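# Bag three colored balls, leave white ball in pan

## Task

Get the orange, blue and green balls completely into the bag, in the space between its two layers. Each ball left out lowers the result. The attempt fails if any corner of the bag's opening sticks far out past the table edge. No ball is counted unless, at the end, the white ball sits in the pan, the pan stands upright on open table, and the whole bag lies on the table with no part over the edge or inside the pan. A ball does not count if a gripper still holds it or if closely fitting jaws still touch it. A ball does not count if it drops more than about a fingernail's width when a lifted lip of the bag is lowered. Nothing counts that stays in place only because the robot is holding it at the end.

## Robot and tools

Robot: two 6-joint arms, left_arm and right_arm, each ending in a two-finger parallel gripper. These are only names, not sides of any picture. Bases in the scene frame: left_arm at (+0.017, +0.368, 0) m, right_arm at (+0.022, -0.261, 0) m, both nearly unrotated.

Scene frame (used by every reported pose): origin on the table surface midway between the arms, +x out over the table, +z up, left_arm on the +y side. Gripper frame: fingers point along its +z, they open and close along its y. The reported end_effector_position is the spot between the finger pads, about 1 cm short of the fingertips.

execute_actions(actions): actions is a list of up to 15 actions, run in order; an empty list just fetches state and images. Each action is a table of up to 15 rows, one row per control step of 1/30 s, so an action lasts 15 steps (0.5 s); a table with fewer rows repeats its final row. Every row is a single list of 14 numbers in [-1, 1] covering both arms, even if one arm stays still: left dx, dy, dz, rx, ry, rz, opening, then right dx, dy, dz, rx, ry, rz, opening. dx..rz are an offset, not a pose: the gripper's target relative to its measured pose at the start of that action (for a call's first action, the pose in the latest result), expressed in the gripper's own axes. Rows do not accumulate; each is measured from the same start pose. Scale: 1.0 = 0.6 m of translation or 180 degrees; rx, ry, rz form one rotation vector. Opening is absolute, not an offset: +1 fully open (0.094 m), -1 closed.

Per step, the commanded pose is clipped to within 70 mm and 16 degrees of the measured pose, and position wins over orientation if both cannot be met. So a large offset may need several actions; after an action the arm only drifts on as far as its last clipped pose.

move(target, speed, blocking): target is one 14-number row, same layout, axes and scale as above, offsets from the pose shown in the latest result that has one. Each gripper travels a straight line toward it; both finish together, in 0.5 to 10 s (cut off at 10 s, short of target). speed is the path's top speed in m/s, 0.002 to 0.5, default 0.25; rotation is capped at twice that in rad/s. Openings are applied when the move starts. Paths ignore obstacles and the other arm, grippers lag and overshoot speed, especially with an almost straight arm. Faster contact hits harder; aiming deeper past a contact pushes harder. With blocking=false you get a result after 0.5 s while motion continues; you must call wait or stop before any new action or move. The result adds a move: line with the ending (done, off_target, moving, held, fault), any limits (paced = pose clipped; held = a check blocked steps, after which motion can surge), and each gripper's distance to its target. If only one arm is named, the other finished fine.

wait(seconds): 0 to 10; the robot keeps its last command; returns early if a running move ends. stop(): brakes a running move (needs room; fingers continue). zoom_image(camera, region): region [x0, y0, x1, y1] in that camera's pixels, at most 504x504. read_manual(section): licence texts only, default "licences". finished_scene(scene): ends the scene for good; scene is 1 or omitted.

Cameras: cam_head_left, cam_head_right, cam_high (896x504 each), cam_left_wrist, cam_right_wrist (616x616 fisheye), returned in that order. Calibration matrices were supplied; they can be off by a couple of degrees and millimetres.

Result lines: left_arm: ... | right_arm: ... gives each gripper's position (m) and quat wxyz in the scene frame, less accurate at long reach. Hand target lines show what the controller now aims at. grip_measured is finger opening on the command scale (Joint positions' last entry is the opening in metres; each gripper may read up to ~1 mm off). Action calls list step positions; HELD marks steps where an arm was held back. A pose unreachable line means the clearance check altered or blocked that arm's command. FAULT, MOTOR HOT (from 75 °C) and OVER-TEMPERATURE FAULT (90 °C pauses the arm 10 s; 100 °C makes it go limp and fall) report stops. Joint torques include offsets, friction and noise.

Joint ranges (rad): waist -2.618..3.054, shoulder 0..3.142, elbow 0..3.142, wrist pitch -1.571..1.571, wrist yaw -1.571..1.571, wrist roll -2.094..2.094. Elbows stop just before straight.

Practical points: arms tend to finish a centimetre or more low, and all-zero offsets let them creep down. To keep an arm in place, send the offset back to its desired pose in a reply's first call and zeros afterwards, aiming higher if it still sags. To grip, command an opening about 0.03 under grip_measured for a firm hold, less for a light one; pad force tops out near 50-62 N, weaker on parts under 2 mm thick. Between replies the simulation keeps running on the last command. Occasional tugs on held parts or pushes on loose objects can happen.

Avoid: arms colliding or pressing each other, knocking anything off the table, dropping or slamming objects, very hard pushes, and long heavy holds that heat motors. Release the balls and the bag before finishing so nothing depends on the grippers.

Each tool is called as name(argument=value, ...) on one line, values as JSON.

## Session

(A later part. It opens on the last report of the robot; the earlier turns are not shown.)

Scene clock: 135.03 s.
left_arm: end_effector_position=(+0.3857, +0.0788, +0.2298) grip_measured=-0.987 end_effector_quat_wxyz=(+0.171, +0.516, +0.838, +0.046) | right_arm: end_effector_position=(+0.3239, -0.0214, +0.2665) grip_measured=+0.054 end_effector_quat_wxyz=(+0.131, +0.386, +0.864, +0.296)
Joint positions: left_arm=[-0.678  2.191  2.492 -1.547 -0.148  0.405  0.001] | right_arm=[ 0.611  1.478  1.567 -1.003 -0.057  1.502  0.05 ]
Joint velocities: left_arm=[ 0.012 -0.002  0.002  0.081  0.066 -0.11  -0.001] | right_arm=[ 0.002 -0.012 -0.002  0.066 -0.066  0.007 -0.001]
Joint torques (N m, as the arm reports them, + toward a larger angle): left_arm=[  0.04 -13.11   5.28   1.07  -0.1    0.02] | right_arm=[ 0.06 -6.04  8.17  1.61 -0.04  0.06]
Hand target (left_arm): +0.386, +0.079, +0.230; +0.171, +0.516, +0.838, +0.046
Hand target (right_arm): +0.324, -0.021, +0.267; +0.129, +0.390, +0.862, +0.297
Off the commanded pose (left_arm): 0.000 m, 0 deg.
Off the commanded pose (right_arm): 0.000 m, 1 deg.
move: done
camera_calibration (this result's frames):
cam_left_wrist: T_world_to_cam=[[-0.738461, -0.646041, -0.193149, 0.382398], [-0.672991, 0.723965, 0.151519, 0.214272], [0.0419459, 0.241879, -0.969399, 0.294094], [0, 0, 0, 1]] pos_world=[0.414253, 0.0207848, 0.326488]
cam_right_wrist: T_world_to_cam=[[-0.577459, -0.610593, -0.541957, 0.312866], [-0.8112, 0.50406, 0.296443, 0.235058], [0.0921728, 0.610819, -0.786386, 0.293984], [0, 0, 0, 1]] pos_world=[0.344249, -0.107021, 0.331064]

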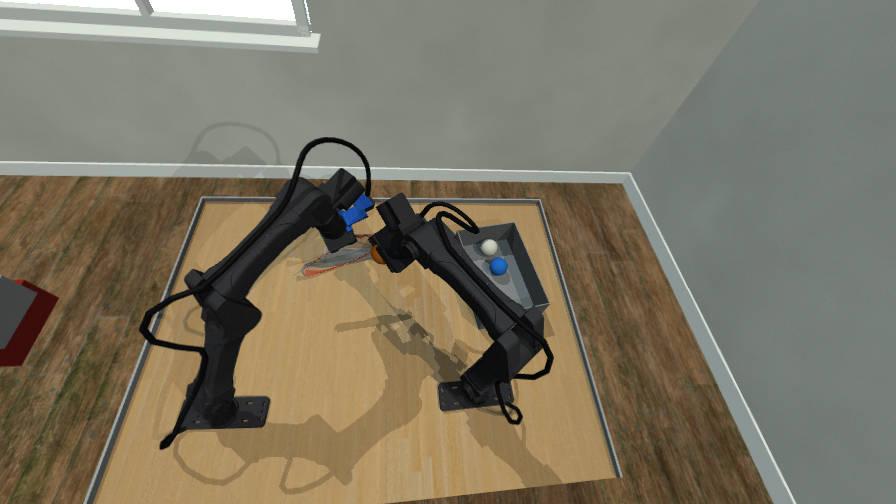

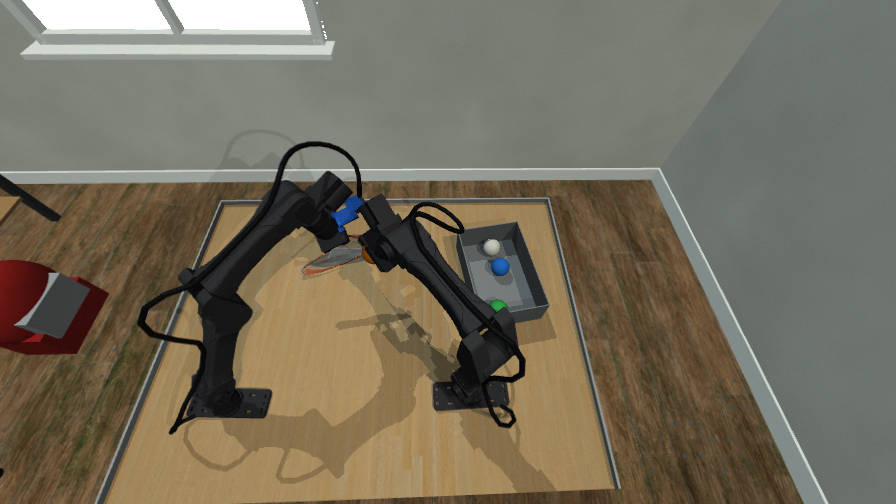

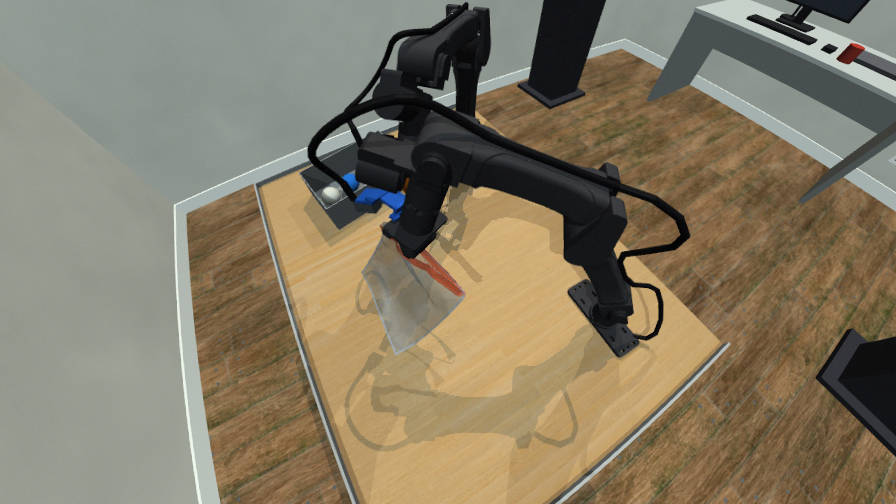

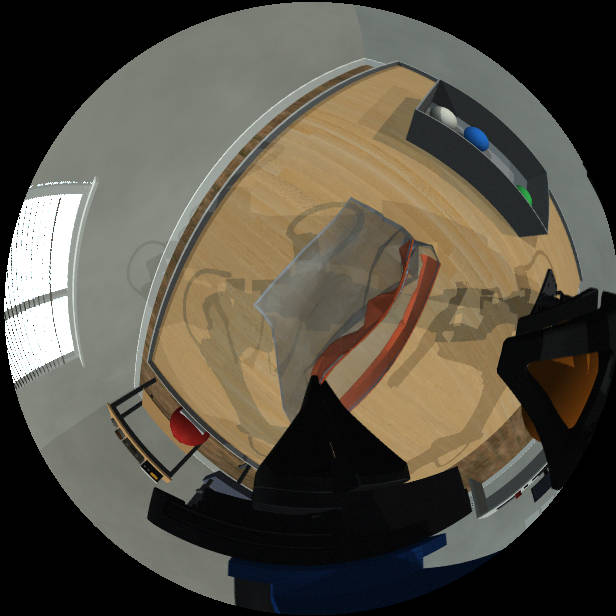

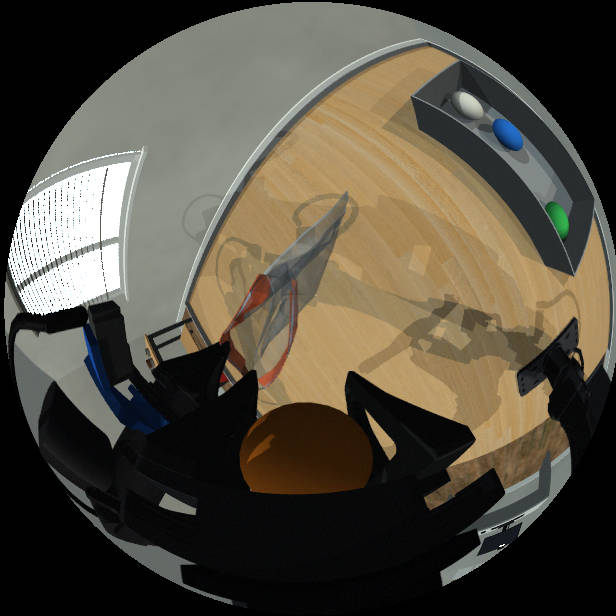

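move(target=[0,0,0,0,0,0,-1, 0,0.04,0.09,0,0,0,0.05], speed=0.04)

Scene clock: 137.50 s.
left_arm: end_effector_position=(+0.3857, +0.0788, +0.2298) grip_measured=-0.987 end_effector_quat_wxyz=(+0.171, +0.516, +0.838, +0.046) | right_arm: end_effector_position=(+0.3585, +0.0087, +0.2357) grip_measured=+0.054 end_effector_quat_wxyz=(+0.127, +0.386, +0.865, +0.293)
Joint positions: left_arm=[-0.678  2.191  2.492 -1.547 -0.148  0.405  0.001] | right_arm=[ 0.619  1.628  1.594 -0.889 -0.056  1.508  0.05 ]
Joint velocities: left_arm=[ 0.012 -0.007 -0.012  0.007 -0.066 -0.066  0.001] | right_arm=[ 0.007  0.012  0.007 -0.037 -0.007 -0.007 -0.001]
Joint torques (N m, as the arm reports them, + toward a larger angle): left_arm=[  0.01 -13.15   5.19   1.06  -0.13   0.04] | right_arm=[ 0.8  -6.45 10.52  1.63  0.06  0.09]
Hand target (left_arm): +0.386, +0.079, +0.230; +0.171, +0.516, +0.838, +0.046
Hand target (right_arm): +0.362, +0.014, +0.238; +0.130, +0.386, +0.864, +0.296
Off the commanded pose (left_arm): 0.000 m, 0 deg.
Off the commanded pose (right_arm): 0.007 m, 1 deg.
move: done
camera_calibration (this result's frames):
cam_left_wrist: T_world_to_cam=[[-0.738461, -0.646041, -0.193149, 0.382398], [-0.672991, 0.723965, 0.151519, 0.214272], [0.0419459, 0.241879, -0.969399, 0.294094], [0, 0, 0, 1]] pos_world=[0.414253, 0.0207848, 0.326488]
cam_right_wrist: T_world_to_cam=[[-0.581051, -0.614032, -0.534177, 0.334083], [-0.809641, 0.50291, 0.302596, 0.255129], [0.0828395, 0.608315, -0.789361, 0.252349], [0, 0, 0, 1]] pos_world=[0.379778, -0.0766771, 0.300453]

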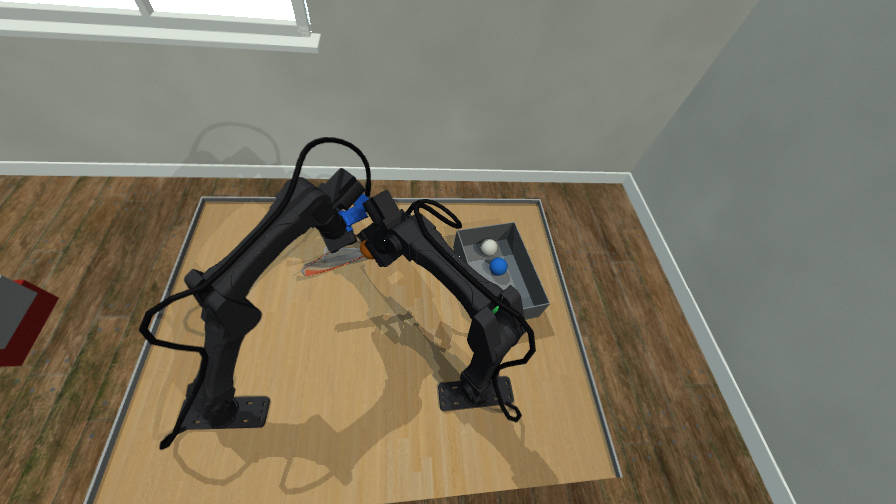

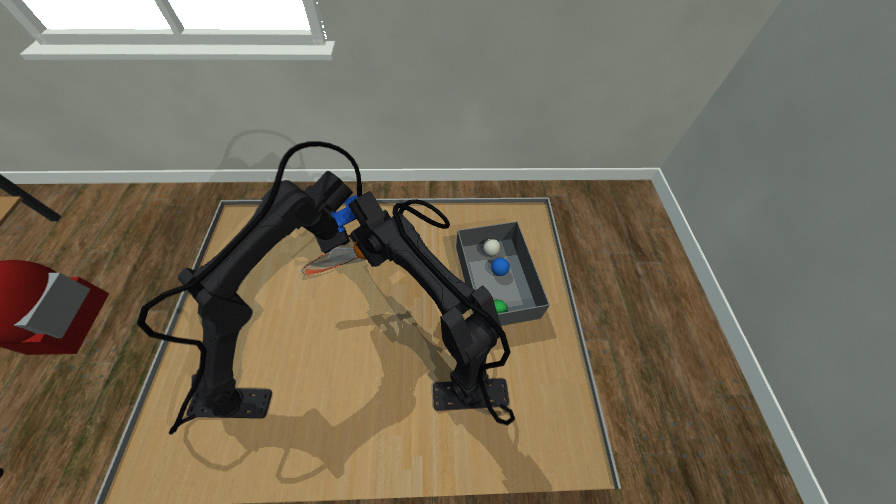

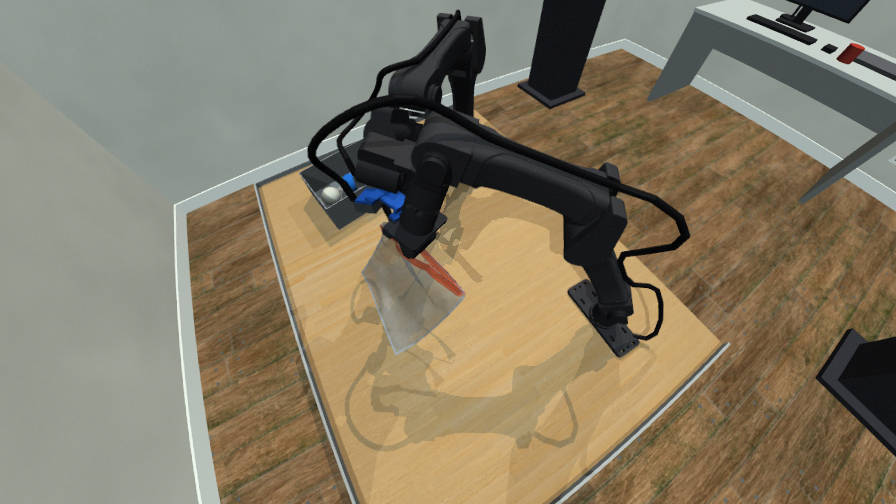

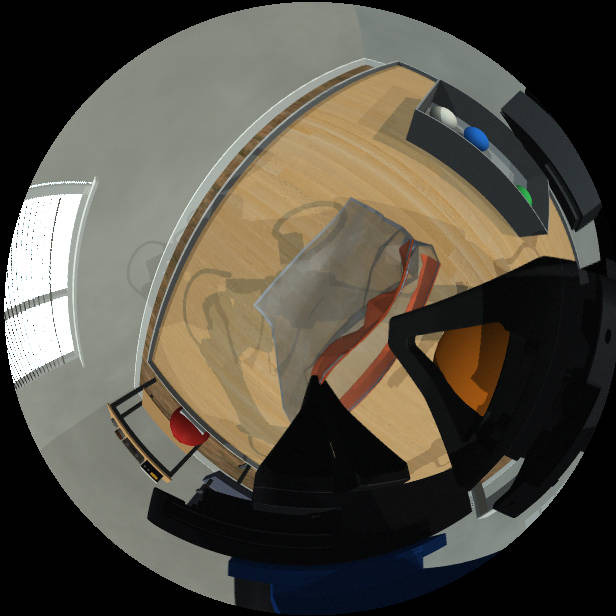

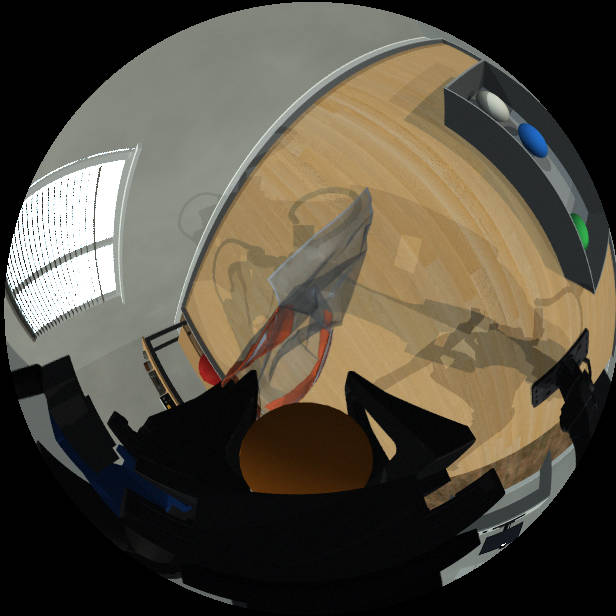

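move(target=[0,0,0,0,0,0,-1, 0,-0.05,-0.15,0,0,0,0.05], speed=0.1)

move(target=[0,0,0,0,0,0,-1, 0,0,0,0,0,-0.8,0.05], speed=0.3)

Scene clock: 139.73 s.
left_arm: end_effector_position=(+0.3857, +0.0788, +0.2298) grip_measured=-0.987 end_effector_quat_wxyz=(+0.171, +0.516, +0.838, +0.046) | right_arm: end_effector_position=(+0.3055, -0.0385, +0.2813) grip_measured=+0.054 end_effector_quat_wxyz=(+0.123, +0.390, +0.865, +0.291)
Joint positions: left_arm=[-0.678  2.191  2.492 -1.547 -0.148  0.405  0.001] | right_arm=[ 0.596  1.424  1.594 -1.101 -0.073  1.498  0.05 ]
Joint velocities: left_arm=[-0.007  0.012 -0.007 -0.051  0.051 -0.037  0.001] | right_arm=[-0.012  0.002  0.012 -0.037  0.022 -0.066  0.001]
Joint torques (N m, as the arm reports them, + toward a larger angle): left_arm=[ -0.02 -13.14   5.25   1.08  -0.1    0.  ] | right_arm=[-0.7  -6.9   9.37  1.35 -0.05 -0.11]
Hand target (left_arm): +0.386, +0.079, +0.230; +0.171, +0.516, +0.838, +0.046
Hand target (right_arm): +0.301, -0.045, +0.289; +0.127, +0.386, +0.865, +0.293
Off the commanded pose (left_arm): 0.000 m, 0 deg.
Off the commanded pose (right_arm): 0.011 m, 1 deg.
move: off_target (right_arm)
camera_calibration (this result's frames):
cam_left_wrist: T_world_to_cam=[[-0.738461, -0.646041, -0.193149, 0.382398], [-0.672991, 0.723965, 0.151519, 0.214272], [0.0419459, 0.241879, -0.969399, 0.294094], [0, 0, 0, 1]] pos_world=[0.414253, 0.0207848, 0.326488]
cam_right_wrist: T_world_to_cam=[[-0.589497, -0.610389, -0.529073, 0.299884], [-0.803999, 0.506591, 0.31137, 0.218154], [0.077967, 0.608926, -0.789386, 0.322949], [0, 0, 0, 1]] pos_world=[0.326997, -0.124121, 0.345666]

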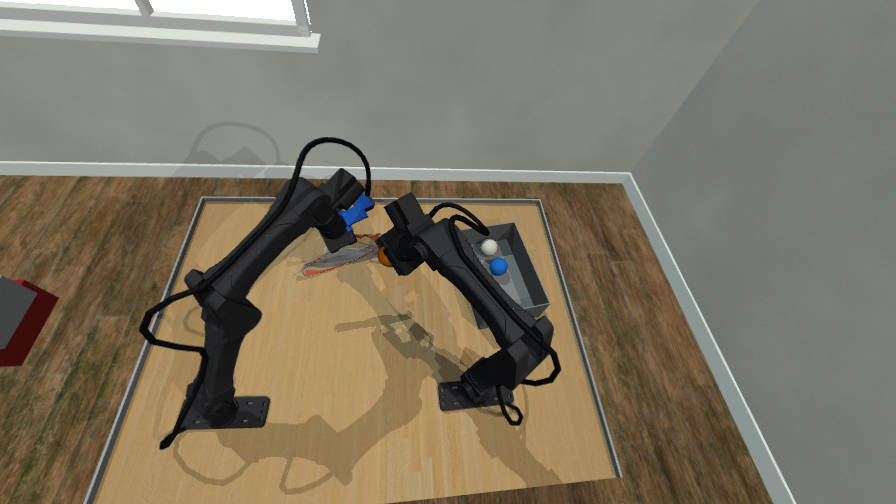

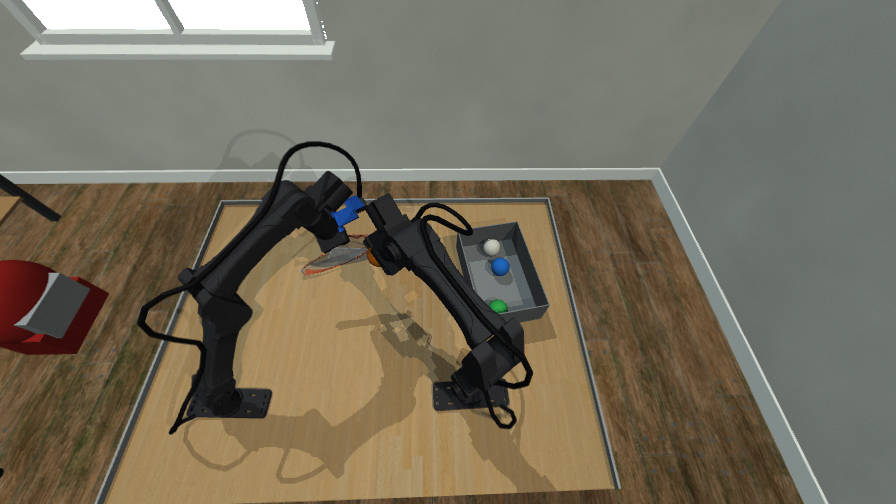

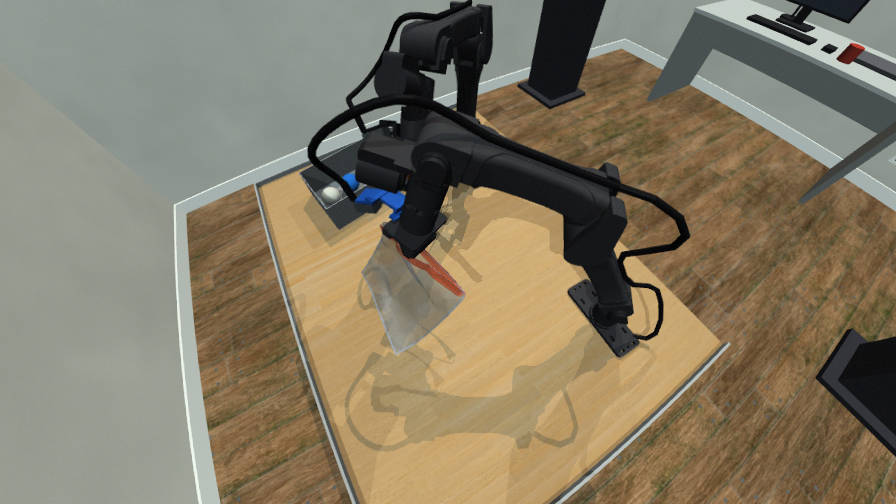

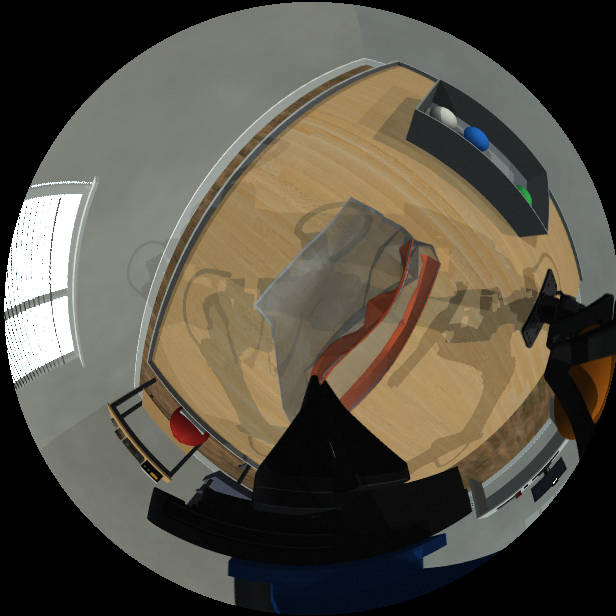

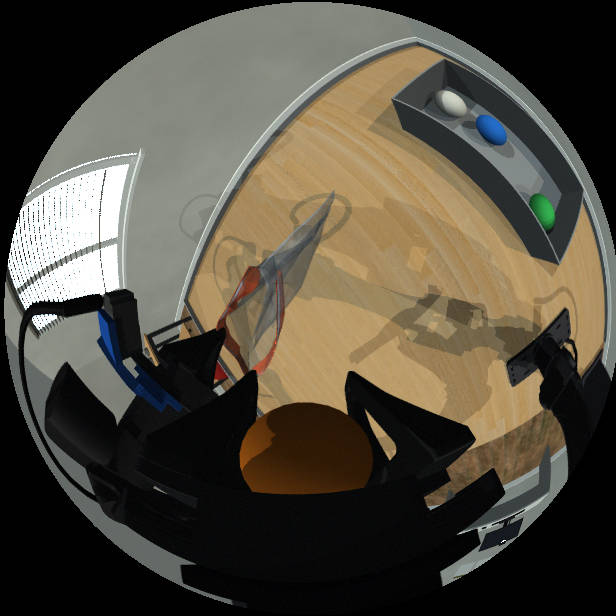

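Scene clock: 144.53 s.
left_arm: end_effector_position=(+0.3857, +0.0788, +0.2298) grip_measured=-0.987 end_effector_quat_wxyz=(+0.171, +0.516, +0.838, +0.046) | right_arm: end_effector_position=(+0.3058, -0.0389, +0.2813) grip_measured=+0.054 end_effector_quat_wxyz=(-0.315, +0.698, -0.642, +0.026)
Joint positions: left_arm=[-0.678  2.191  2.492 -1.547 -0.148  0.405  0.001] | right_arm=[ 0.596  1.424  1.594 -1.101 -0.07  -1.005  0.049]
Joint velocities: left_arm=[ 0.002 -0.022 -0.012 -0.11  -0.037  0.022 -0.   ] | right_arm=[ 0.022  0.002 -0.012  0.037 -0.007 -0.022  0.001]
Joint torques (N m, as the arm reports them, + toward a larger angle): left_arm=[  0.04 -13.05   5.19   1.09  -0.14   0.  ] | right_arm=[ 0.04 -5.27  7.98  1.58 -0.07 -0.05]
Hand target (left_arm): +0.386, +0.079, +0.230; +0.171, +0.516, +0.838, +0.046
Hand target (right_arm): +0.305, -0.039, +0.281; -0.315, +0.702, -0.638, +0.027
Off the commanded pose (left_arm): 0.000 m, 0 deg.
Off the commanded pose (right_arm): 0.000 m, 1 deg.
move: done
camera_calibration (this result's frames):
cam_left_wrist: T_world_to_cam=[[-0.738461, -0.646041, -0.193149, 0.382398], [-0.672991, 0.723965, 0.151519, 0.214272], [0.0419459, 0.241879, -0.969399, 0.294094], [0, 0, 0, 1]] pos_world=[0.414253, 0.0207848, 0.326488]
cam_right_wrist: T_world_to_cam=[[0.82549, 0.00721087, 0.564371, -0.416414], [0.0126295, -0.999904, -0.00569722, -0.000598149], [0.564276, 0.0118307, -0.825501, 0.161332], [0, 0, 0, 1]] pos_world=[0.252718, 0.000495946, 0.368189]

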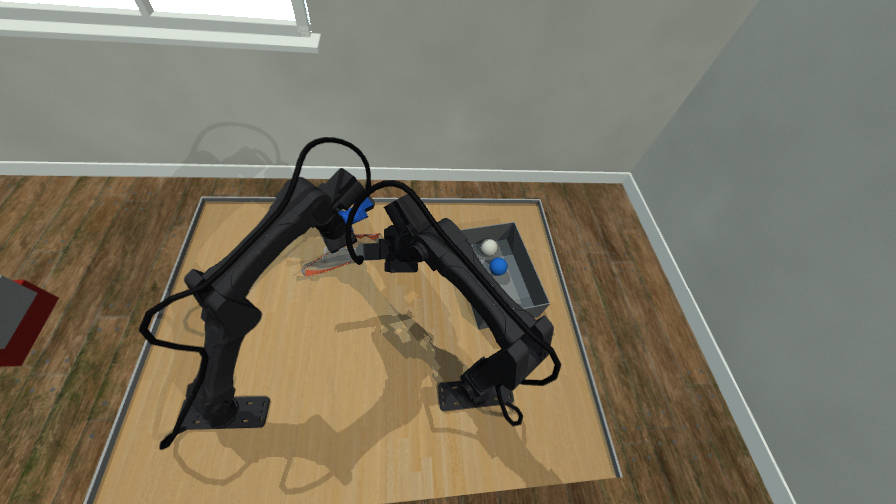

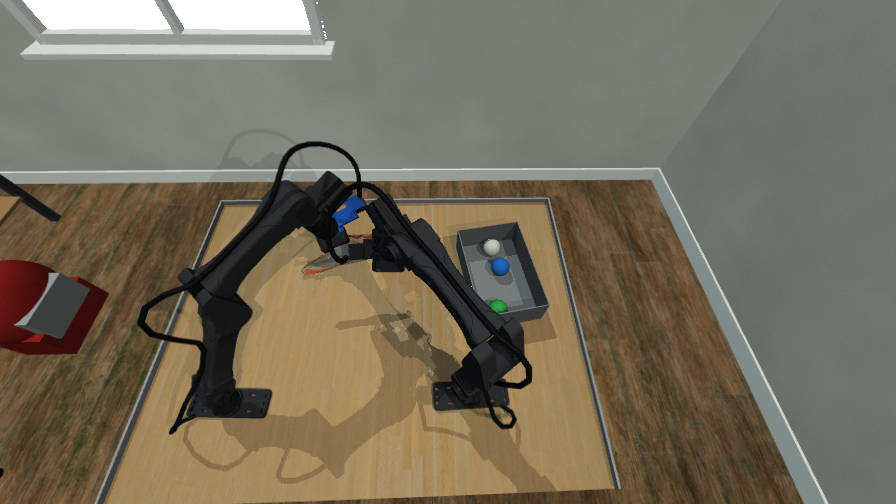

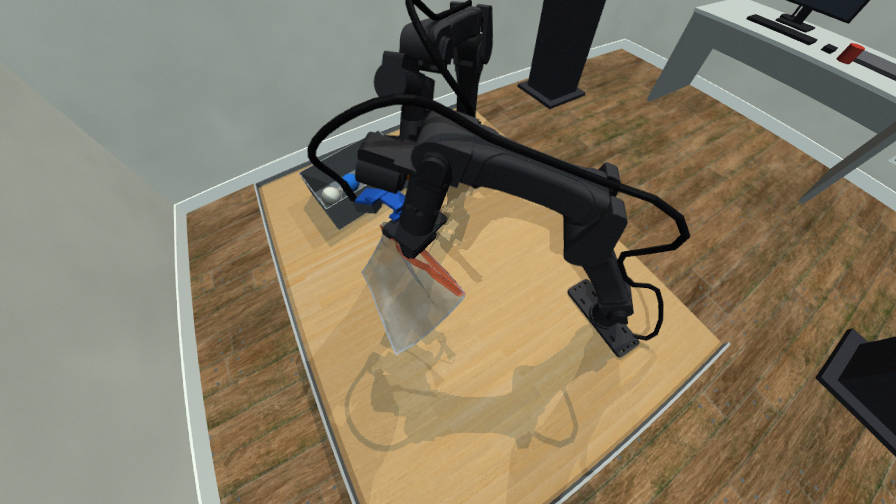

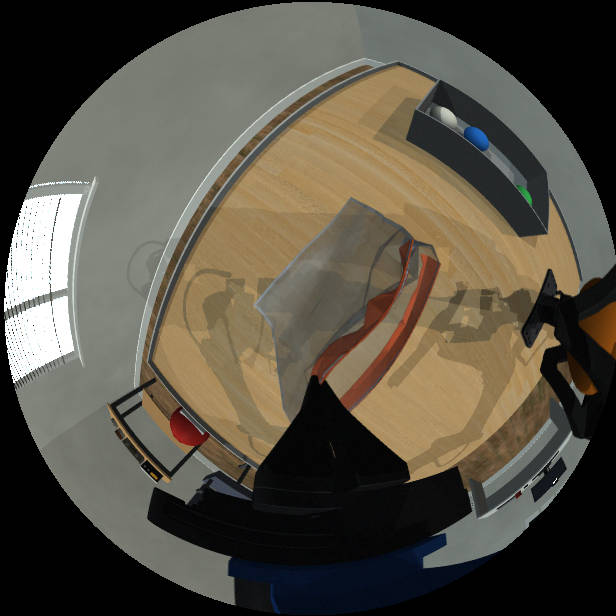

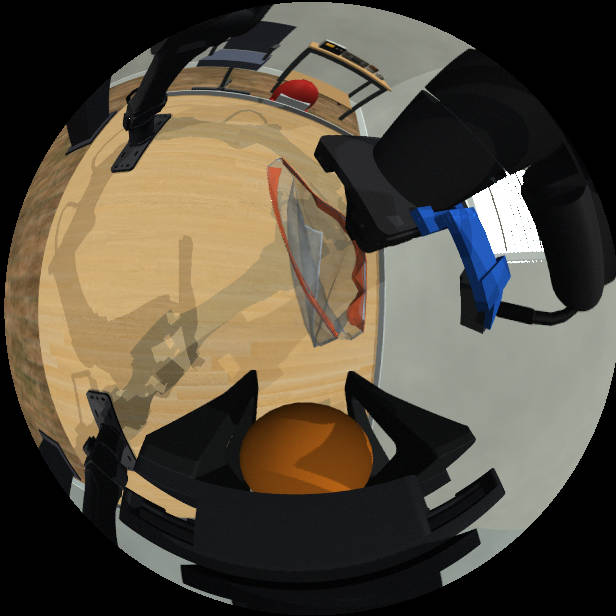

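move(target=[0,0,0,0,0,0,-1, -0.123,0.102,0.08,0.115,-0.039,0,0.05], speed=0.08)

Scene clock: 148.50 s.
left_arm: end_effector_position=(+0.3857, +0.0788, +0.2298) grip_measured=-0.987 end_effector_quat_wxyz=(+0.171, +0.516, +0.838, +0.046) | right_arm: end_effector_position=(+0.2627, +0.0503, +0.2375) grip_measured=+0.054 end_effector_quat_wxyz=(-0.467, +0.636, -0.607, +0.095)
Joint positions: left_arm=[-0.678  2.191  2.492 -1.547 -0.148  0.405  0.001] | right_arm=[ 1.054  1.289  1.066 -0.409  0.394 -0.736  0.049]
Joint velocities: left_arm=[-0.002  0.017 -0.002 -0.022  0.022 -0.007 -0.001] | right_arm=[-0.012 -0.007  0.022 -0.051  0.022 -0.022 -0.   ]
Joint torques (N m, as the arm reports them, + toward a larger angle): left_arm=[ -0.02 -13.14   5.33   1.06  -0.1    0.02] | right_arm=[ 0.69 -6.47  7.76  1.91  0.23  0.14]
Hand target (left_arm): +0.386, +0.079, +0.230; +0.171, +0.516, +0.838, +0.046
Hand target (right_arm): +0.260, +0.049, +0.242; -0.476, +0.628, -0.609, +0.090
Off the commanded pose (left_arm): 0.000 m, 0 deg.
Off the commanded pose (right_arm): 0.004 m, 1 deg.
move: done
camera_calibration (this result's frames):
cam_left_wrist: T_world_to_cam=[[-0.738461, -0.646041, -0.193149, 0.382398], [-0.672991, 0.723965, 0.151519, 0.214272], [0.0419459, 0.241879, -0.969399, 0.294094], [0, 0, 0, 1]] pos_world=[0.414253, 0.0207848, 0.326488]
cam_right_wrist: T_world_to_cam=[[0.603428, -0.150372, 0.783111, -0.342449], [-0.024741, -0.985117, -0.170097, 0.137011], [0.797034, 0.083266, -0.598167, 0.0298032], [0, 0, 0, 1]] pos_world=[0.186279, 0.0809957, 0.309309]

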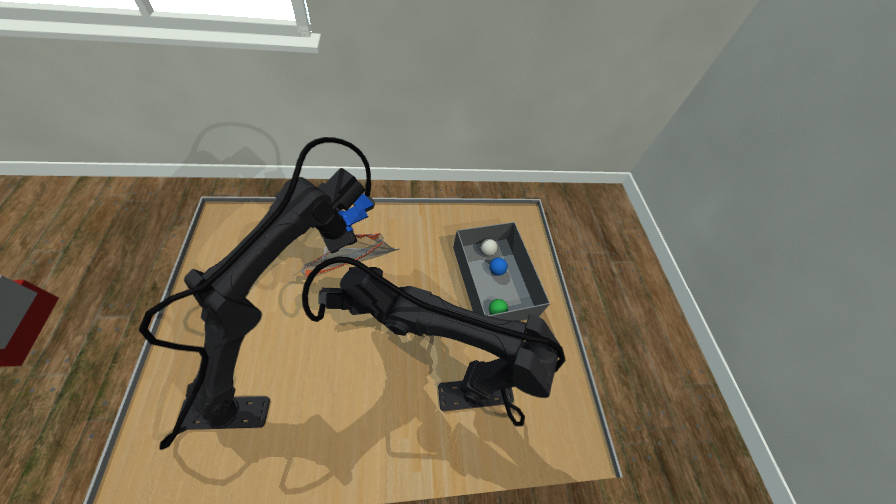

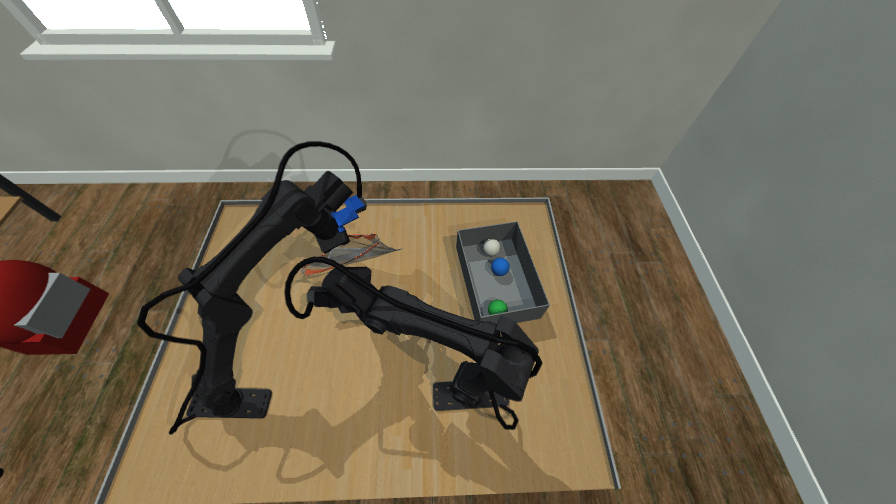

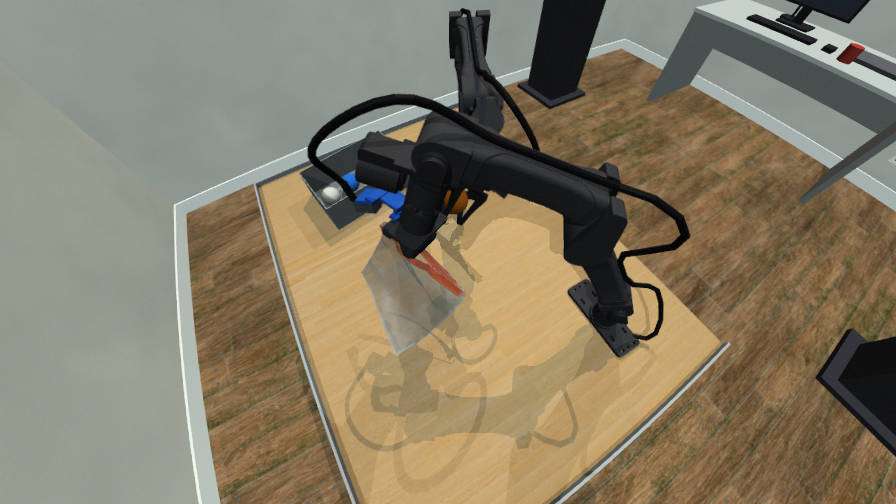

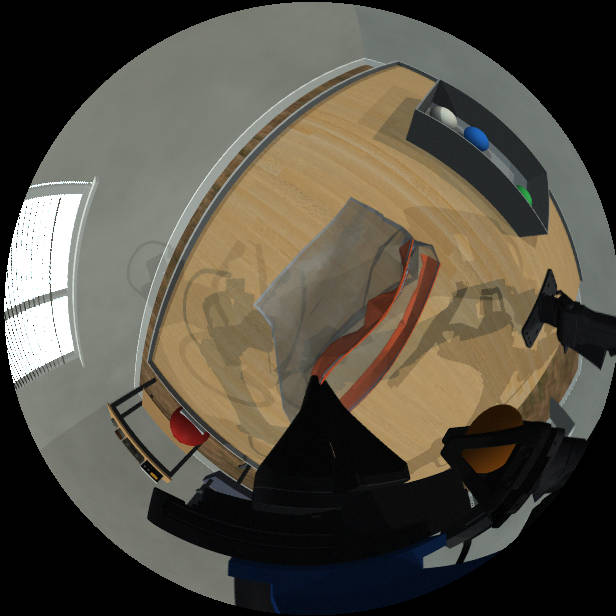

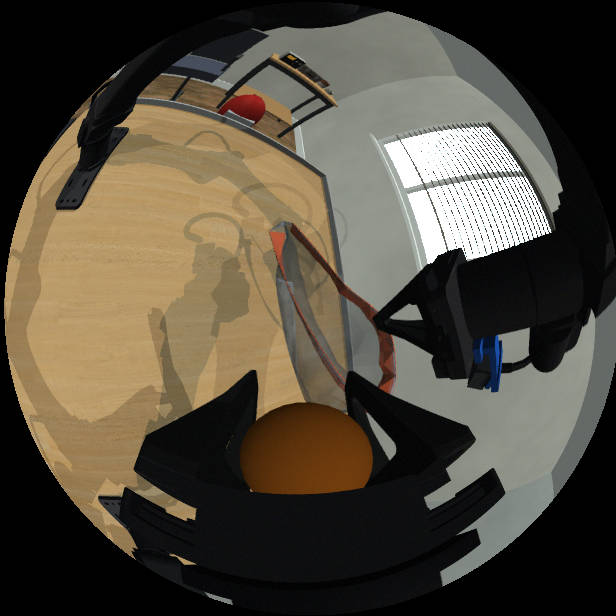

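move(target=[0,0,0,0,0,0,-1, 0,-0.04,0.14,0,0,0,0.05], speed=0.04)

Scene clock: 151.33 s.
left_arm: end_effector_position=(+0.3857, +0.0788, +0.2298) grip_measured=-0.987 end_effector_quat_wxyz=(+0.171, +0.516, +0.838, +0.046) | right_arm: end_effector_position=(+0.3304, +0.0841, +0.2047) grip_measured=+0.054 end_effector_quat_wxyz=(-0.462, +0.639, -0.608, +0.097)
Joint positions: left_arm=[-0.678  2.191  2.492 -1.547 -0.148  0.405  0.001] | right_arm=[ 0.917  1.55   1.156 -0.222  0.284 -0.821  0.049]
Joint velocities: left_arm=[ 0.007  0.002 -0.002 -0.007  0.037  0.007 -0.   ] | right_arm=[ 0.007 -0.012 -0.002  0.007  0.007 -0.007 -0.   ]
Joint torques (N m, as the arm reports them, + toward a larger angle): left_arm=[  0.   -13.11   5.23   1.05  -0.11   0.02] | right_arm=[-0.65 -5.96 10.88  1.92  0.03 -0.05]
Hand target (left_arm): +0.386, +0.079, +0.230; +0.171, +0.516, +0.838, +0.046
Hand target (right_arm): +0.336, +0.088, +0.208; -0.467, +0.637, -0.606, +0.097
Off the commanded pose (left_arm): 0.000 m, 0 deg.
Off the commanded pose (right_arm): 0.008 m, 1 deg.
move: done
camera_calibration (this result's frames):
cam_left_wrist: T_world_to_cam=[[-0.738461, -0.646041, -0.193149, 0.382398], [-0.672991, 0.723965, 0.151519, 0.214272], [0.0419459, 0.241879, -0.969399, 0.294094], [0, 0, 0, 1]] pos_world=[0.414253, 0.0207848, 0.326488]
cam_right_wrist: T_world_to_cam=[[0.607047, -0.143216, 0.781654, -0.354049], [-0.0267826, -0.986754, -0.159995, 0.165142], [0.794214, 0.0761896, -0.602842, -0.0441236], [0, 0, 0, 1]] pos_world=[0.254391, 0.115611, 0.276566]

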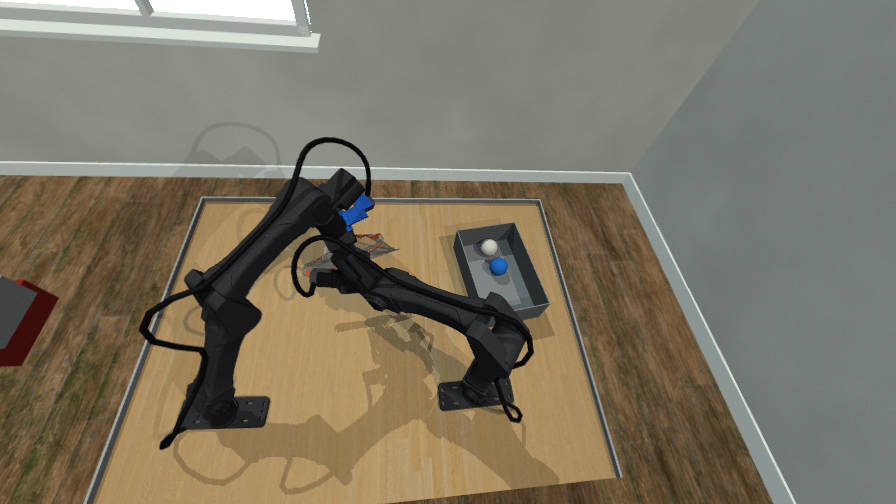

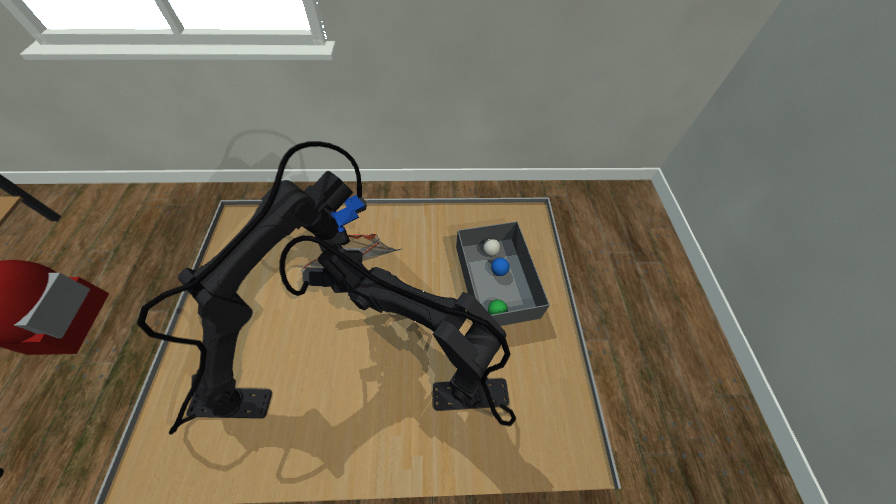

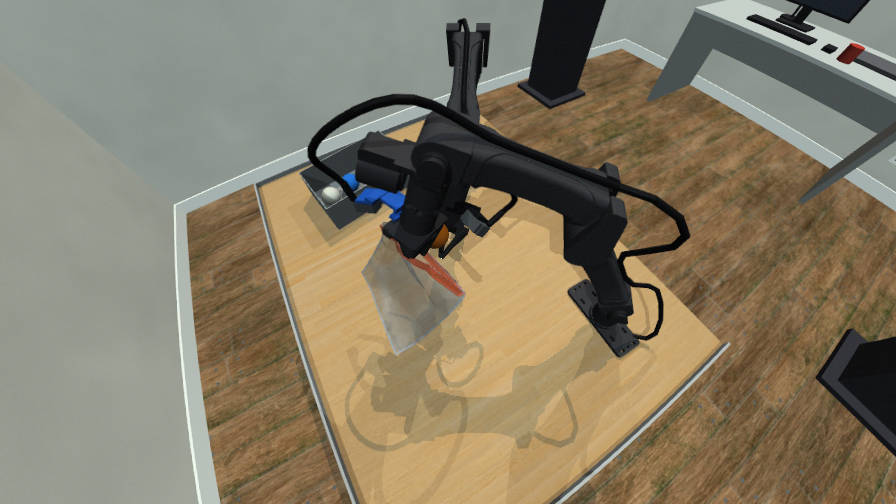

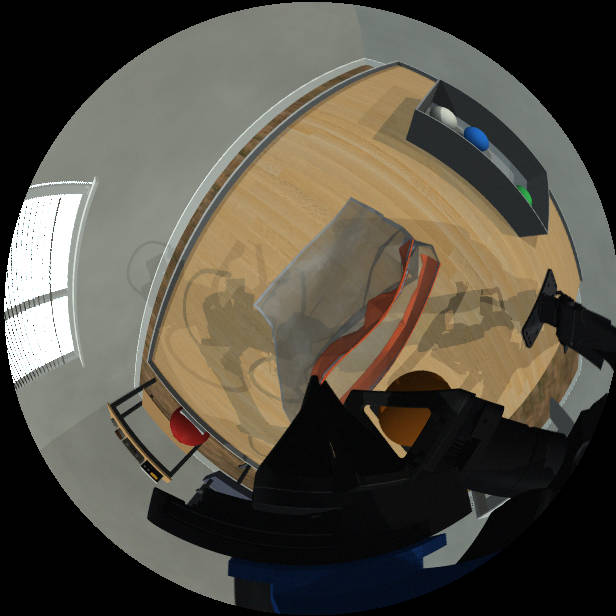

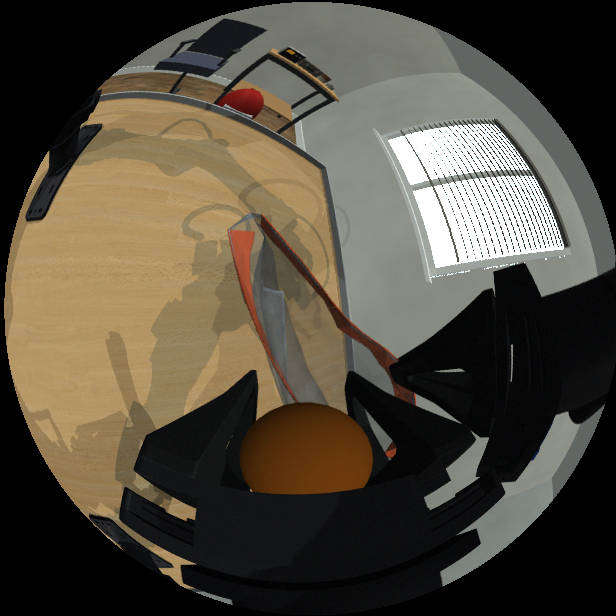

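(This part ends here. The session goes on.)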